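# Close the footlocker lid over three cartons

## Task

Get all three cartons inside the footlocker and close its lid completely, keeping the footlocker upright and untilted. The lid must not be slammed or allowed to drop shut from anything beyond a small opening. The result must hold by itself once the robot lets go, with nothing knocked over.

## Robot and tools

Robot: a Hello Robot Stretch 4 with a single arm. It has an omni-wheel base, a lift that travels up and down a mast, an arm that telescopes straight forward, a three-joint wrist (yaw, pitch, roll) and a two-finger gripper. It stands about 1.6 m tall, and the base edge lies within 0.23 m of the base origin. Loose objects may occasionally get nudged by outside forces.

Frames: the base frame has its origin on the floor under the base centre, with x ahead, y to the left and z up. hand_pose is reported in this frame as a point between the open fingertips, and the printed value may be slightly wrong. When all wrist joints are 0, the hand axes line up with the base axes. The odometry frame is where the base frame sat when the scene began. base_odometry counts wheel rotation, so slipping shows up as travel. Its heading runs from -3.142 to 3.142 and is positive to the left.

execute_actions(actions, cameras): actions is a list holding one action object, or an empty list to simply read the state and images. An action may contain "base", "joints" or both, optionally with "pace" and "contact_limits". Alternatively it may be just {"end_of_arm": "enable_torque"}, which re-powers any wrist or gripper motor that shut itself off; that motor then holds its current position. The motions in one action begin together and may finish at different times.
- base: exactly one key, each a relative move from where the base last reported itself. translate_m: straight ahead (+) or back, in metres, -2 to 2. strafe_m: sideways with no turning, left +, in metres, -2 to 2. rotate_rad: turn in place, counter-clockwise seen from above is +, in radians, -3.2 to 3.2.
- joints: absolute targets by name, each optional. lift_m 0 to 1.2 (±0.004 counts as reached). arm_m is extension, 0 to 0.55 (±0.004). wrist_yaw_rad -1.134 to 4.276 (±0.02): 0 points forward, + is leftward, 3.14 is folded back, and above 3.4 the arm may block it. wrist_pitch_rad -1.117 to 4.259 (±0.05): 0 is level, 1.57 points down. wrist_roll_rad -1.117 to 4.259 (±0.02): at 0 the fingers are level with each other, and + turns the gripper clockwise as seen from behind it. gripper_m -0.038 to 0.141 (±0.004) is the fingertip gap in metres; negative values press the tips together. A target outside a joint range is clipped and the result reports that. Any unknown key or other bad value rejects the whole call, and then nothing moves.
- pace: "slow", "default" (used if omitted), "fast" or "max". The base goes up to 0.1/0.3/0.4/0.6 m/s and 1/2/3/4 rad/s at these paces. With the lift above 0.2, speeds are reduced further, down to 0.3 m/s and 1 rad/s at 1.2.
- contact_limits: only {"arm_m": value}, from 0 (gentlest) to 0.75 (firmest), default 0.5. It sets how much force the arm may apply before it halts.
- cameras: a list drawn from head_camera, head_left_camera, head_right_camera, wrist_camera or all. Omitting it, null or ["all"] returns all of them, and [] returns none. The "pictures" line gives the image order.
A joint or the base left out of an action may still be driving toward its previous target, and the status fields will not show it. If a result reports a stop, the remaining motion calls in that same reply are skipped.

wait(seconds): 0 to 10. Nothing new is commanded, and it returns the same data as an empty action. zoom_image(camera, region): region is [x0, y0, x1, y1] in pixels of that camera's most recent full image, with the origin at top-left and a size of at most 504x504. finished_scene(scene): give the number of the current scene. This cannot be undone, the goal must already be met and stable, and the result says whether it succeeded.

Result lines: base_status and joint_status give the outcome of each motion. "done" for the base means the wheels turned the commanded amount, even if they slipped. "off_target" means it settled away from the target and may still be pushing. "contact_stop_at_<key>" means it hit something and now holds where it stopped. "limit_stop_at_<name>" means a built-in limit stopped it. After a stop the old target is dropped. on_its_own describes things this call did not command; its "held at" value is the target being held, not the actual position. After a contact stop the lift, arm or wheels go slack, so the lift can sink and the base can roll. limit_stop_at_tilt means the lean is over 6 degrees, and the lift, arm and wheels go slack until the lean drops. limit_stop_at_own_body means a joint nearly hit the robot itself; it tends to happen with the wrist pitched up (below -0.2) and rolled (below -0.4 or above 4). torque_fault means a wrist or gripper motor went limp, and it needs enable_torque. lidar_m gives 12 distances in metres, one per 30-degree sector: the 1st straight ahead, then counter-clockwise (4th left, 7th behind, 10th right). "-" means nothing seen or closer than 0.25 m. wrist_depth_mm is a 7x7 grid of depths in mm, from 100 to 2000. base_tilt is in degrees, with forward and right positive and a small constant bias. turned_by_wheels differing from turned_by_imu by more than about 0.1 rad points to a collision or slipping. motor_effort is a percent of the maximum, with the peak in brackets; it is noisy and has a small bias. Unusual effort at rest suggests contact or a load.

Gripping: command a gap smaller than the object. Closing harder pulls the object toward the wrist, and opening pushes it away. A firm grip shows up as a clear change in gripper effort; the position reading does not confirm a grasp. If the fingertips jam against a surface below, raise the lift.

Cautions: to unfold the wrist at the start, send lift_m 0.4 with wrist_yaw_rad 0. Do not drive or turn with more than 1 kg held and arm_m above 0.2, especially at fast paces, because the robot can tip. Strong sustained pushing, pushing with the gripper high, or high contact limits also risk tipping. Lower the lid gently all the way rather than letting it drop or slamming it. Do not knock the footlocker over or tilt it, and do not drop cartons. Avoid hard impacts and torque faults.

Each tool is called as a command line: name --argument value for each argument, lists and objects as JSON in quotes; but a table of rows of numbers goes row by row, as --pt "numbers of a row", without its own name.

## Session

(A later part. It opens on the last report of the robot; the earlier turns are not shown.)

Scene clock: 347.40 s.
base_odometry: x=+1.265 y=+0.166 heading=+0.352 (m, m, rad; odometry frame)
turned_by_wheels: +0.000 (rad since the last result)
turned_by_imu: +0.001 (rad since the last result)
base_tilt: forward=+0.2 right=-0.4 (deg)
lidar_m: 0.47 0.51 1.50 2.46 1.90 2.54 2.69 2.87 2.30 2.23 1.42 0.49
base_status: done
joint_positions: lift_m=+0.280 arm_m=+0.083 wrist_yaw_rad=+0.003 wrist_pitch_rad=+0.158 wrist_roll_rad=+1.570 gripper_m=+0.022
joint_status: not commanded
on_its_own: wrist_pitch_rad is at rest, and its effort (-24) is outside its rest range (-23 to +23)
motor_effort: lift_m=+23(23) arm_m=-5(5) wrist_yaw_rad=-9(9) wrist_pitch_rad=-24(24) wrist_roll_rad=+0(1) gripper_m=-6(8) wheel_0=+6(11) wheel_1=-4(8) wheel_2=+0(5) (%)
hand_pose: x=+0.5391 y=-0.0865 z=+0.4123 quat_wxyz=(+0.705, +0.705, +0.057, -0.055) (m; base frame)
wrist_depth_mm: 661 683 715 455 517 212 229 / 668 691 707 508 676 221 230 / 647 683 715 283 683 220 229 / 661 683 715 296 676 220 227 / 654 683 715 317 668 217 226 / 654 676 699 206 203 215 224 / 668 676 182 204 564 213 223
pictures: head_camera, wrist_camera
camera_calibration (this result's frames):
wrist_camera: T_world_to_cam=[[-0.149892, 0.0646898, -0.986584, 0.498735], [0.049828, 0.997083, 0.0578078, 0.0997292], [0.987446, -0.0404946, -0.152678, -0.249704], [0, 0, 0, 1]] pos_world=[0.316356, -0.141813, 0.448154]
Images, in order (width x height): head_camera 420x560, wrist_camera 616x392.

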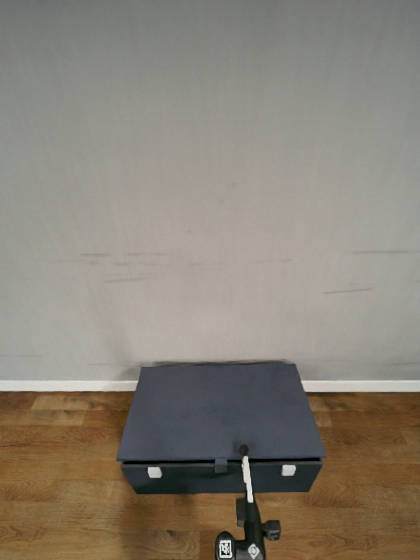

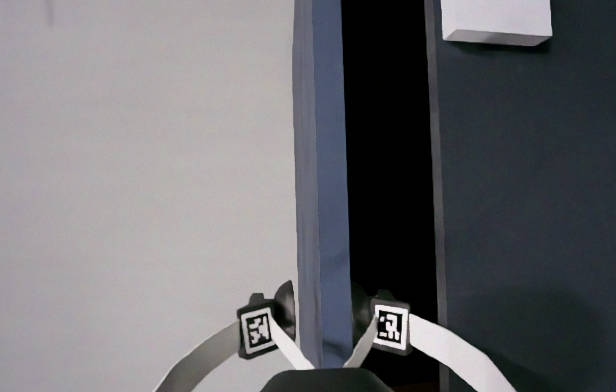

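execute_actions --actions '[{"joints":{"gripper_m":0.04,"lift_m":0.33,"arm_m":0.09},"pace":"slow"}]' --cameras '[]'

execute_actions --actions '[{"joints":{"wrist_pitch_rad":0.3,"lift_m":0.369,"arm_m":0.111},"pace":"slow"}]' --cameras '["wrist_camera"]'

execute_actions --actions '[{"joints":{"wrist_pitch_rad":0.45,"lift_m":0.406,"arm_m":0.137},"pace":"slow"}]' --cameras '["wrist_camera"]'

Scene clock: 369.23 s.
base_odometry: x=+1.265 y=+0.166 heading=+0.352 (m, m, rad; odometry frame)
turned_by_wheels: +0.000 (rad since the last result)
turned_by_imu: +0.000 (rad since the last result)
base_tilt: forward=+0.3 right=-0.3 (deg)
lidar_m: 0.48 0.51 1.52 2.47 1.87 2.53 2.67 2.85 2.33 2.26 1.45 0.51
base_status: not commanded
joint_positions: lift_m=+0.330 arm_m=+0.089 wrist_yaw_rad=+0.002 wrist_pitch_rad=+0.158 wrist_roll_rad=+1.570 gripper_m=+0.040
joint_status: all done
motor_effort: lift_m=+24(24) arm_m=+8(8) wrist_yaw_rad=-4(9) wrist_pitch_rad=-22(22) wrist_roll_rad=-1(1) gripper_m=-6(6) wheel_0=+6(6) wheel_1=-3(3) wheel_2=+0(0) (%)
hand_pose: x=+0.5447 y=-0.0870 z=+0.4623 quat_wxyz=(+0.705, +0.705, +0.056, -0.055) (m; base frame)
wrist_depth_mm: 661 683 699 723 512 488 214 / 661 676 715 741 683 691 224 / 647 676 707 723 676 707 222 / 654 676 707 723 676 683 220 / 647 676 707 723 668 580 219 / 654 668 691 723 207 691 217 / 654 676 193 208 654 574 216
pictures: none
No camera images: the call's "cameras" was empty. Leave "cameras" out to get every camera's image.

Scene clock: 370.43 s.
base_odometry: x=+1.265 y=+0.166 heading=+0.351 (m, m, rad; odometry frame)
turned_by_wheels: +0.000 (rad since the last result)
turned_by_imu: +0.000 (rad since the last result)
base_tilt: forward=+0.2 right=-0.3 (deg)
lidar_m: 0.48 0.52 1.47 2.45 1.89 2.52 2.69 2.85 2.33 2.25 1.42 0.50
base_status: not commanded
joint_positions: lift_m=+0.369 arm_m=+0.109 wrist_yaw_rad=-0.001 wrist_pitch_rad=+0.309 wrist_roll_rad=+1.570 gripper_m=+0.040
joint_status: all done
motor_effort: lift_m=+23(25) arm_m=+9(8) wrist_yaw_rad=+4(4) wrist_pitch_rad=-22(24) wrist_roll_rad=+0(0) gripper_m=-6(4) wheel_0=+5(6) wheel_1=-3(3) wheel_2=+0(0) (%)
hand_pose: x=+0.5551 y=-0.0878 z=+0.4592 quat_wxyz=(+0.699, +0.699, +0.108, -0.109) (m; base frame)
wrist_depth_mm: 615 647 699 317 504 455 224 / 609 647 691 325 699 640 240 / 615 647 683 334 715 676 237 / 597 634 691 343 707 676 235 / 603 634 683 355 707 512 234 / 597 634 668 285 202 512 231 / 603 627 193 200 580 224 227
pictures: wrist_camera
camera_calibration (this result's frames):
wrist_camera: T_world_to_cam=[[-0.295587, 0.0655867, -0.953062, 0.613048], [0.0624418, 0.996834, 0.049233, 0.0944157], [0.953273, -0.0449582, -0.298746, -0.172815], [0, 0, 0, 1]] pos_world=[0.340053, -0.142094, 0.527997]
Images, in order (width x height): wrist_camera 616x392.

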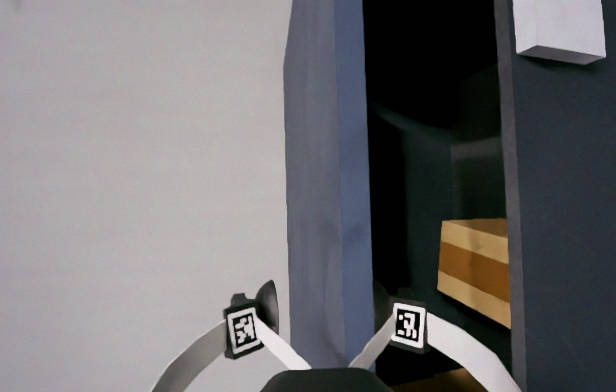

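Scene clock: 371.73 s.
base_odometry: x=+1.265 y=+0.166 heading=+0.351 (m, m, rad; odometry frame)
turned_by_wheels: +0.000 (rad since the last result)
turned_by_imu: +0.000 (rad since the last result)
base_tilt: forward=+0.3 right=-0.4 (deg)
lidar_m: 0.48 0.47 1.48 2.46 1.88 2.52 2.70 2.87 2.32 2.24 1.45 0.51
base_status: not commanded
joint_positions: lift_m=+0.406 arm_m=+0.136 wrist_yaw_rad=-0.002 wrist_pitch_rad=+0.459 wrist_roll_rad=+1.570 gripper_m=+0.040
joint_status: all done
on_its_own: wrist_pitch_rad is at rest, and its effort (-24) is outside its rest range (-23 to +23)
motor_effort: lift_m=+23(25) arm_m=+8(9) wrist_yaw_rad=+5(5) wrist_pitch_rad=-24(26) wrist_roll_rad=+0(0) gripper_m=-4(6) wheel_0=+5(5) wheel_1=-3(3) wheel_2=+0(0) (%)
hand_pose: x=+0.5650 y=-0.0878 z=+0.4561 quat_wxyz=(+0.689, +0.689, +0.160, -0.161) (m; base frame)
wrist_depth_mm: 574 621 676 256 508 449 240 / 564 621 676 258 715 615 258 / 564 621 676 260 741 627 258 / 569 627 676 263 750 621 255 / 564 621 676 265 574 500 252 / 564 609 647 237 195 488 249 / 564 603 192 195 603 232 245
pictures: wrist_camera
camera_calibration (this result's frames):
wrist_camera: T_world_to_cam=[[-0.434652, 0.0659118, -0.898184, 0.666597], [0.0694586, 0.996801, 0.039536, 0.0944773], [0.897916, -0.0452021, -0.437839, -0.0884385], [0, 0, 0, 1]] pos_world=[0.362585, -0.142109, 0.556269]
Images, in order (width x height): wrist_camera 616x392.

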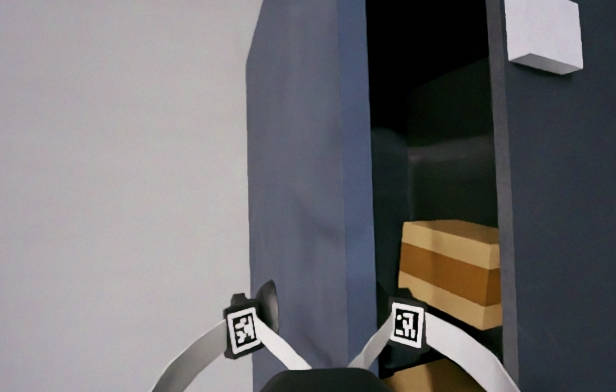

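execute_actions --actions '[{"joints":{"wrist_pitch_rad":0.6},"pace":"slow"}]' --cameras '["wrist_camera"]'

Scene clock: 374.43 s.
base_odometry: x=+1.265 y=+0.166 heading=+0.351 (m, m, rad; odometry frame)
turned_by_wheels: +0.000 (rad since the last result)
turned_by_imu: +0.000 (rad since the last result)
base_tilt: forward=+0.3 right=-0.5 (deg)
lidar_m: 0.49 0.52 1.47 2.45 1.87 2.56 2.72 2.81 2.34 2.24 1.39 0.53
base_status: not commanded
joint_positions: lift_m=+0.406 arm_m=+0.136 wrist_yaw_rad=-0.001 wrist_pitch_rad=+0.608 wrist_roll_rad=+1.570 gripper_m=+0.040
joint_status: all done
motor_effort: lift_m=+23(24) arm_m=+7(8) wrist_yaw_rad=+2(5) wrist_pitch_rad=-21(25) wrist_roll_rad=-1(1) gripper_m=-6(7) wheel_0=+4(5) wheel_1=-3(3) wheel_2=+0(0) (%)
hand_pose: x=+0.5435 y=-0.0876 z=+0.4191 quat_wxyz=(+0.675, +0.675, +0.211, -0.212) (m; base frame)
wrist_depth_mm: 574 647 415 242 473 276 394 / 564 640 415 243 621 287 384 / 569 640 418 243 654 291 375 / 559 634 418 243 661 287 368 / 569 634 418 243 512 283 362 / 559 627 421 230 208 281 357 / 564 621 193 208 433 251 353
pictures: wrist_camera
camera_calibration (this result's frames):
wrist_camera: T_world_to_cam=[[-0.563318, 0.0655652, -0.823634, 0.66267], [0.0736017, 0.996866, 0.0290159, 0.0993292], [0.822955, -0.0442757, -0.566378, 0.00936544], [0, 0, 0, 1]] pos_world=[0.358276, -0.142051, 0.54822]
Images, in order (width x height): wrist_camera 616x392.

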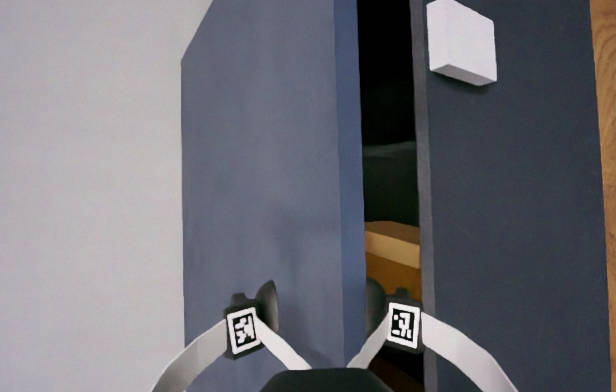

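zoom_image --camera "wrist_camera" --region '[220, 240, 480, 392]'

Region (220, 240, 480, 392) of wrist_camera's 616x392 image, scaled by 1.938; it fills the top 295 rows of this view, and the rest is white.

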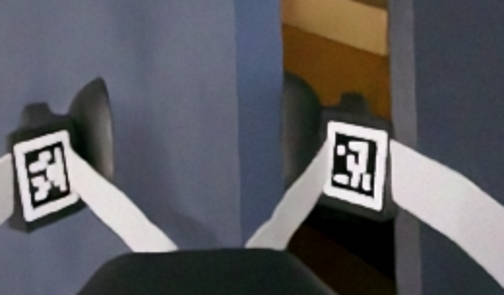

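execute_actions --actions '[{"joints":{"arm_m":0.124,"lift_m":0.393},"pace":"slow"}]' --cameras '["wrist_camera"]'

zoom_image --camera "wrist_camera" --region '[220, 240, 480, 392]'

Scene clock: 384.10 s.
base_odometry: x=+1.265 y=+0.166 heading=+0.351 (m, m, rad; odometry frame)
turned_by_wheels: +0.000 (rad since the last result)
turned_by_imu: +0.000 (rad since the last result)
base_tilt: forward=+0.2 right=-0.4 (deg)
lidar_m: 0.48 0.50 1.50 2.45 1.87 2.55 2.69 2.84 2.36 2.25 1.42 0.53
base_status: not commanded
joint_positions: lift_m=+0.393 arm_m=+0.125 wrist_yaw_rad=-0.001 wrist_pitch_rad=+0.608 wrist_roll_rad=+1.570 gripper_m=+0.040
joint_status: all done
motor_effort: lift_m=+16(21) arm_m=-7(6) wrist_yaw_rad=+3(3) wrist_pitch_rad=-22(21) wrist_roll_rad=+1(0) gripper_m=-5(7) wheel_0=+4(4) wheel_1=-3(3) wheel_2=+0(0) (%)
hand_pose: x=+0.5328 y=-0.0876 z=+0.4066 quat_wxyz=(+0.675, +0.675, +0.211, -0.212) (m; base frame)
wrist_depth_mm: 585 647 413 256 257 322 418 / 580 661 413 255 260 317 410 / 574 647 410 256 264 314 402 / 580 640 407 256 262 310 397 / 569 640 410 254 259 303 389 / 574 640 410 243 210 300 387 / 569 627 192 220 248 268 379
pictures: wrist_camera
camera_calibration (this result's frames):
wrist_camera: T_world_to_cam=[[-0.563387, 0.0655916, -0.823585, 0.646458], [0.0736509, 0.996862, 0.0290096, 0.10046], [0.822904, -0.0443142, -0.56645, 0.0111295], [0, 0, 0, 1]] pos_world=[0.347648, -0.142054, 0.535803]
Images, in order (width x height): wrist_camera 616x392.

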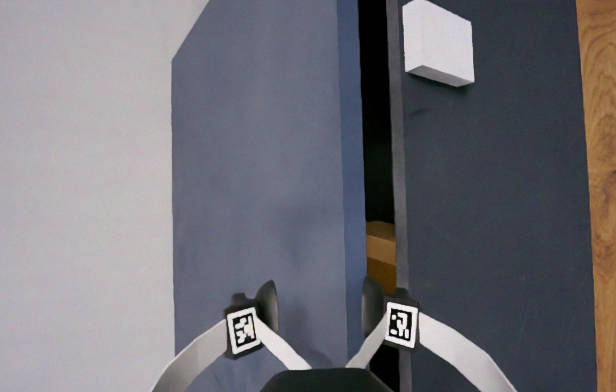

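Region (220, 240, 480, 392) of wrist_camera's 616x392 image, scaled by 1.938; it fills the top 295 rows of this view, and the rest is white.

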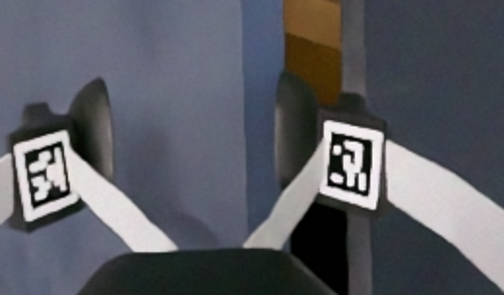

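execute_actions --actions '[{"joints":{"lift_m":0.378},"pace":"slow"}]' --cameras '["wrist_camera"]'

zoom_image --camera "wrist_camera" --region '[220, 240, 480, 392]'

Scene clock: 387.50 s.
base_odometry: x=+1.265 y=+0.166 heading=+0.351 (m, m, rad; odometry frame)
turned_by_wheels: +0.000 (rad since the last result)
turned_by_imu: +0.000 (rad since the last result)
base_tilt: forward=+0.3 right=-0.5 (deg)
lidar_m: 0.49 0.52 1.49 2.46 1.90 2.53 2.71 2.84 2.34 2.25 1.42 0.51
base_status: not commanded
joint_positions: lift_m=+0.378 arm_m=+0.125 wrist_yaw_rad=-0.001 wrist_pitch_rad=+0.608 wrist_roll_rad=+1.570 gripper_m=+0.040
joint_status: all done
motor_effort: lift_m=+16(15) arm_m=-6(6) wrist_yaw_rad=+3(3) wrist_pitch_rad=-23(23) wrist_roll_rad=+0(2) gripper_m=-6(7) wheel_0=+4(4) wheel_1=-3(3) wheel_2=+0(0) (%)
hand_pose: x=+0.5327 y=-0.0876 z=+0.3915 quat_wxyz=(+0.675, +0.675, +0.212, -0.212) (m; base frame)
wrist_depth_mm: 580 647 389 254 247 324 421 / 585 634 387 253 254 317 410 / 580 640 392 254 256 314 407 / 574 634 387 254 253 309 394 / 569 634 389 254 251 304 392 / 569 627 389 242 211 301 384 / 569 621 193 221 240 267 377
pictures: wrist_camera
camera_calibration (this result's frames):
wrist_camera: T_world_to_cam=[[-0.563859, 0.0656516, -0.823258, 0.63403], [0.0737733, 0.996854, 0.0289671, 0.100886], [0.82257, -0.044401, -0.566928, 0.00302815], [0, 0, 0, 1]] pos_world=[0.34757, -0.142059, 0.520765]
Images, in order (width x height): wrist_camera 616x392.

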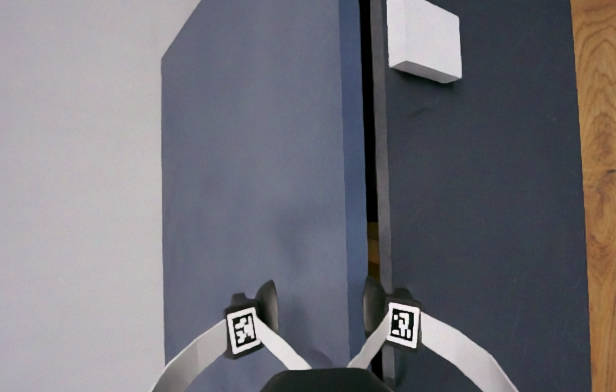

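Region (220, 240, 480, 392) of wrist_camera's 616x392 image, scaled by 1.938; it fills the top 295 rows of this view, and the rest is white.

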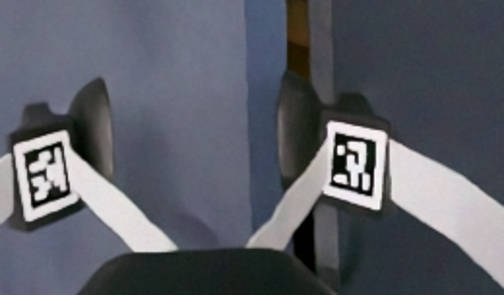

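execute_actions --actions '[{"joints":{"lift_m":0.368,"arm_m":0.119},"pace":"slow"}]' --cameras '["wrist_camera"]'

zoom_image --camera "wrist_camera" --region '[220, 240, 480, 392]'

Scene clock: 391.90 s.
base_odometry: x=+1.265 y=+0.166 heading=+0.351 (m, m, rad; odometry frame)
turned_by_wheels: +0.000 (rad since the last result)
turned_by_imu: +0.000 (rad since the last result)
base_tilt: forward=+0.1 right=-0.4 (deg)
lidar_m: 0.47 0.53 1.49 2.45 1.89 2.56 2.71 2.84 2.34 2.23 1.43 0.52
base_status: not commanded
joint_positions: lift_m=+0.368 arm_m=+0.120 wrist_yaw_rad=-0.001 wrist_pitch_rad=+0.608 wrist_roll_rad=+1.570 gripper_m=+0.040
joint_status: all done
motor_effort: lift_m=+16(16) arm_m=-6(6) wrist_yaw_rad=+3(3) wrist_pitch_rad=-20(22) wrist_roll_rad=+0(1) gripper_m=-9(6) wheel_0=+4(4) wheel_1=-3(3) wheel_2=+0(0) (%)
hand_pose: x=+0.5277 y=-0.0876 z=+0.3817 quat_wxyz=(+0.675, +0.675, +0.211, -0.212) (m; base frame)
wrist_depth_mm: 580 654 389 258 246 330 430 / 580 634 384 258 252 325 424 / 585 627 382 258 255 322 415 / 580 621 387 258 253 315 407 / 574 627 384 258 250 314 399 / 574 640 384 246 211 309 392 / 574 627 192 227 242 278 389
pictures: wrist_camera
camera_calibration (this result's frames):
wrist_camera: T_world_to_cam=[[-0.563457, 0.065704, -0.823528, 0.623061], [0.0738528, 0.996847, 0.0290021, 0.101501], [0.822838, -0.0444784, -0.566533, 0.00123996], [0, 0, 0, 1]] pos_world=[0.342552, -0.142064, 0.510867]
Images, in order (width x height): wrist_camera 616x392.

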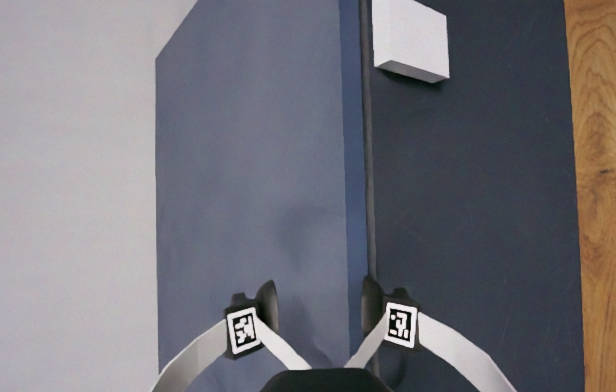

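Region (220, 240, 480, 392) of wrist_camera's 616x392 image, scaled by 1.938; it fills the top 295 rows of this view, and the rest is white.

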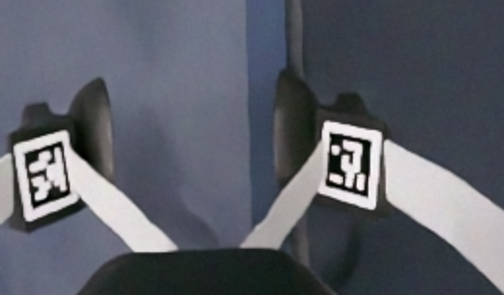

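Nearly shut. Withdraw slowly.

execute_actions --actions '[{"joints":{"lift_m":0.365,"arm_m":0.1},"pace":"slow"}]' --cameras '["wrist_camera"]'

execute_actions --actions '[{"joints":{"arm_m":0.0}}]' --cameras '["wrist_camera","head_camera"]'

Scene clock: 404.50 s.
base_odometry: x=+1.265 y=+0.166 heading=+0.351 (m, m, rad; odometry frame)
turned_by_wheels: +0.000 (rad since the last result)
turned_by_imu: +0.000 (rad since the last result)
base_tilt: forward=+0.2 right=-0.4 (deg)
lidar_m: 0.49 0.50 1.47 2.45 1.91 2.53 2.71 2.85 2.31 2.25 1.42 0.52
base_status: not commanded
joint_positions: lift_m=+0.365 arm_m=+0.101 wrist_yaw_rad=+0.000 wrist_pitch_rad=+0.602 wrist_roll_rad=+1.570 gripper_m=+0.040
joint_status: all done
motor_effort: lift_m=+15(16) arm_m=-7(7) wrist_yaw_rad=+2(4) wrist_pitch_rad=-5(21) wrist_roll_rad=+0(0) gripper_m=-2(7) wheel_0=+4(4) wheel_1=-3(3) wheel_2=+0(0) (%)
hand_pose: x=+0.5099 y=-0.0875 z=+0.3800 quat_wxyz=(+0.675, +0.675, +0.210, -0.210) (m; base frame)
wrist_depth_mm: 609 668 404 272 265 362 445 / 597 647 404 272 274 353 433 / 597 640 402 271 279 347 433 / 591 640 399 272 278 342 433 / 597 640 402 273 274 342 433 / 591 647 402 259 208 336 424 / 597 647 193 207 260 312 421
pictures: wrist_camera
camera_calibration (this result's frames):
wrist_camera: T_world_to_cam=[[-0.558912, 0.0653725, -0.826646, 0.610459], [0.0731058, 0.996891, 0.0294074, 0.102961], [0.825998, -0.0439964, -0.561954, 0.0116894], [0, 0, 0, 1]] pos_world=[0.32401, -0.142034, 0.508174]
Images, in order (width x height): wrist_camera 616x392.

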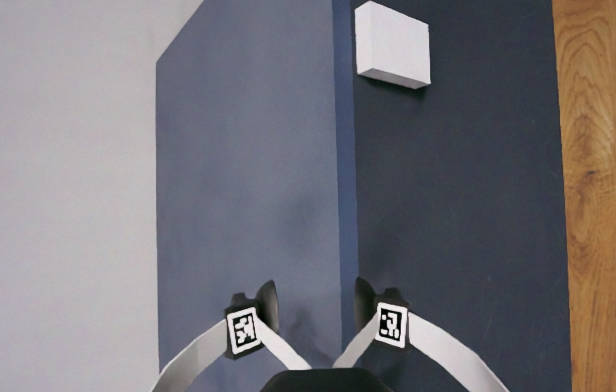

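Scene clock: 405.80 s.
base_odometry: x=+1.265 y=+0.166 heading=+0.351 (m, m, rad; odometry frame)
turned_by_wheels: +0.000 (rad since the last result)
turned_by_imu: +0.000 (rad since the last result)
base_tilt: forward=+0.2 right=-0.4 (deg)
lidar_m: 0.48 0.51 1.49 2.45 1.89 2.55 2.70 2.84 2.35 2.23 1.44 0.52
base_status: not commanded
joint_positions: lift_m=+0.365 arm_m=+0.001 wrist_yaw_rad=+0.000 wrist_pitch_rad=+0.602 wrist_roll_rad=+1.570 gripper_m=+0.040
joint_status: all done
motor_effort: lift_m=+15(15) arm_m=-7(7) wrist_yaw_rad=+1(1) wrist_pitch_rad=-5(5) wrist_roll_rad=+1(1) gripper_m=-2(4) wheel_0=+4(4) wheel_1=-3(3) wheel_2=+0(0) (%)
hand_pose: x=+0.4099 y=-0.0874 z=+0.3801 quat_wxyz=(+0.676, +0.675, +0.210, -0.210) (m; base frame)
wrist_depth_mm: 683 768 404 364 439 521 455 / 676 723 402 342 433 508 459 / 668 723 404 359 430 508 462 / 676 723 407 353 427 504 459 / 683 715 402 351 413 504 459 / 668 707 402 347 208 496 459 / 668 707 192 246 402 480 462
pictures: head_camera, wrist_camera
camera_calibration (this result's frames):
wrist_camera: T_world_to_cam=[[-0.558714, 0.0652549, -0.826789, 0.554591], [0.0728887, 0.996906, 0.0294259, 0.110301], [0.826151, -0.0438229, -0.561742, 0.0941766], [0, 0, 0, 1]] pos_world=[0.224014, -0.142023, 0.508187]
Images, in order (width x height): head_camera 420x560, wrist_camera 616x392.

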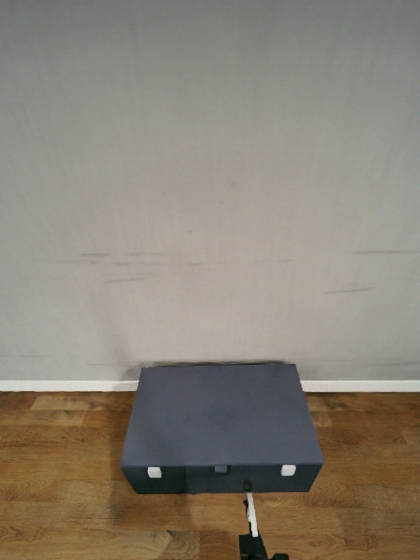

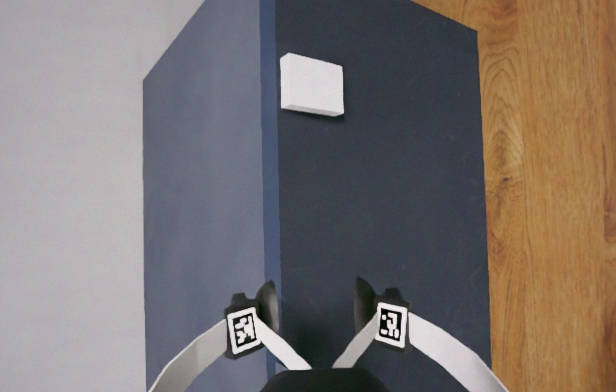

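finished_scene --scene 1

The scene is finished: the task was done.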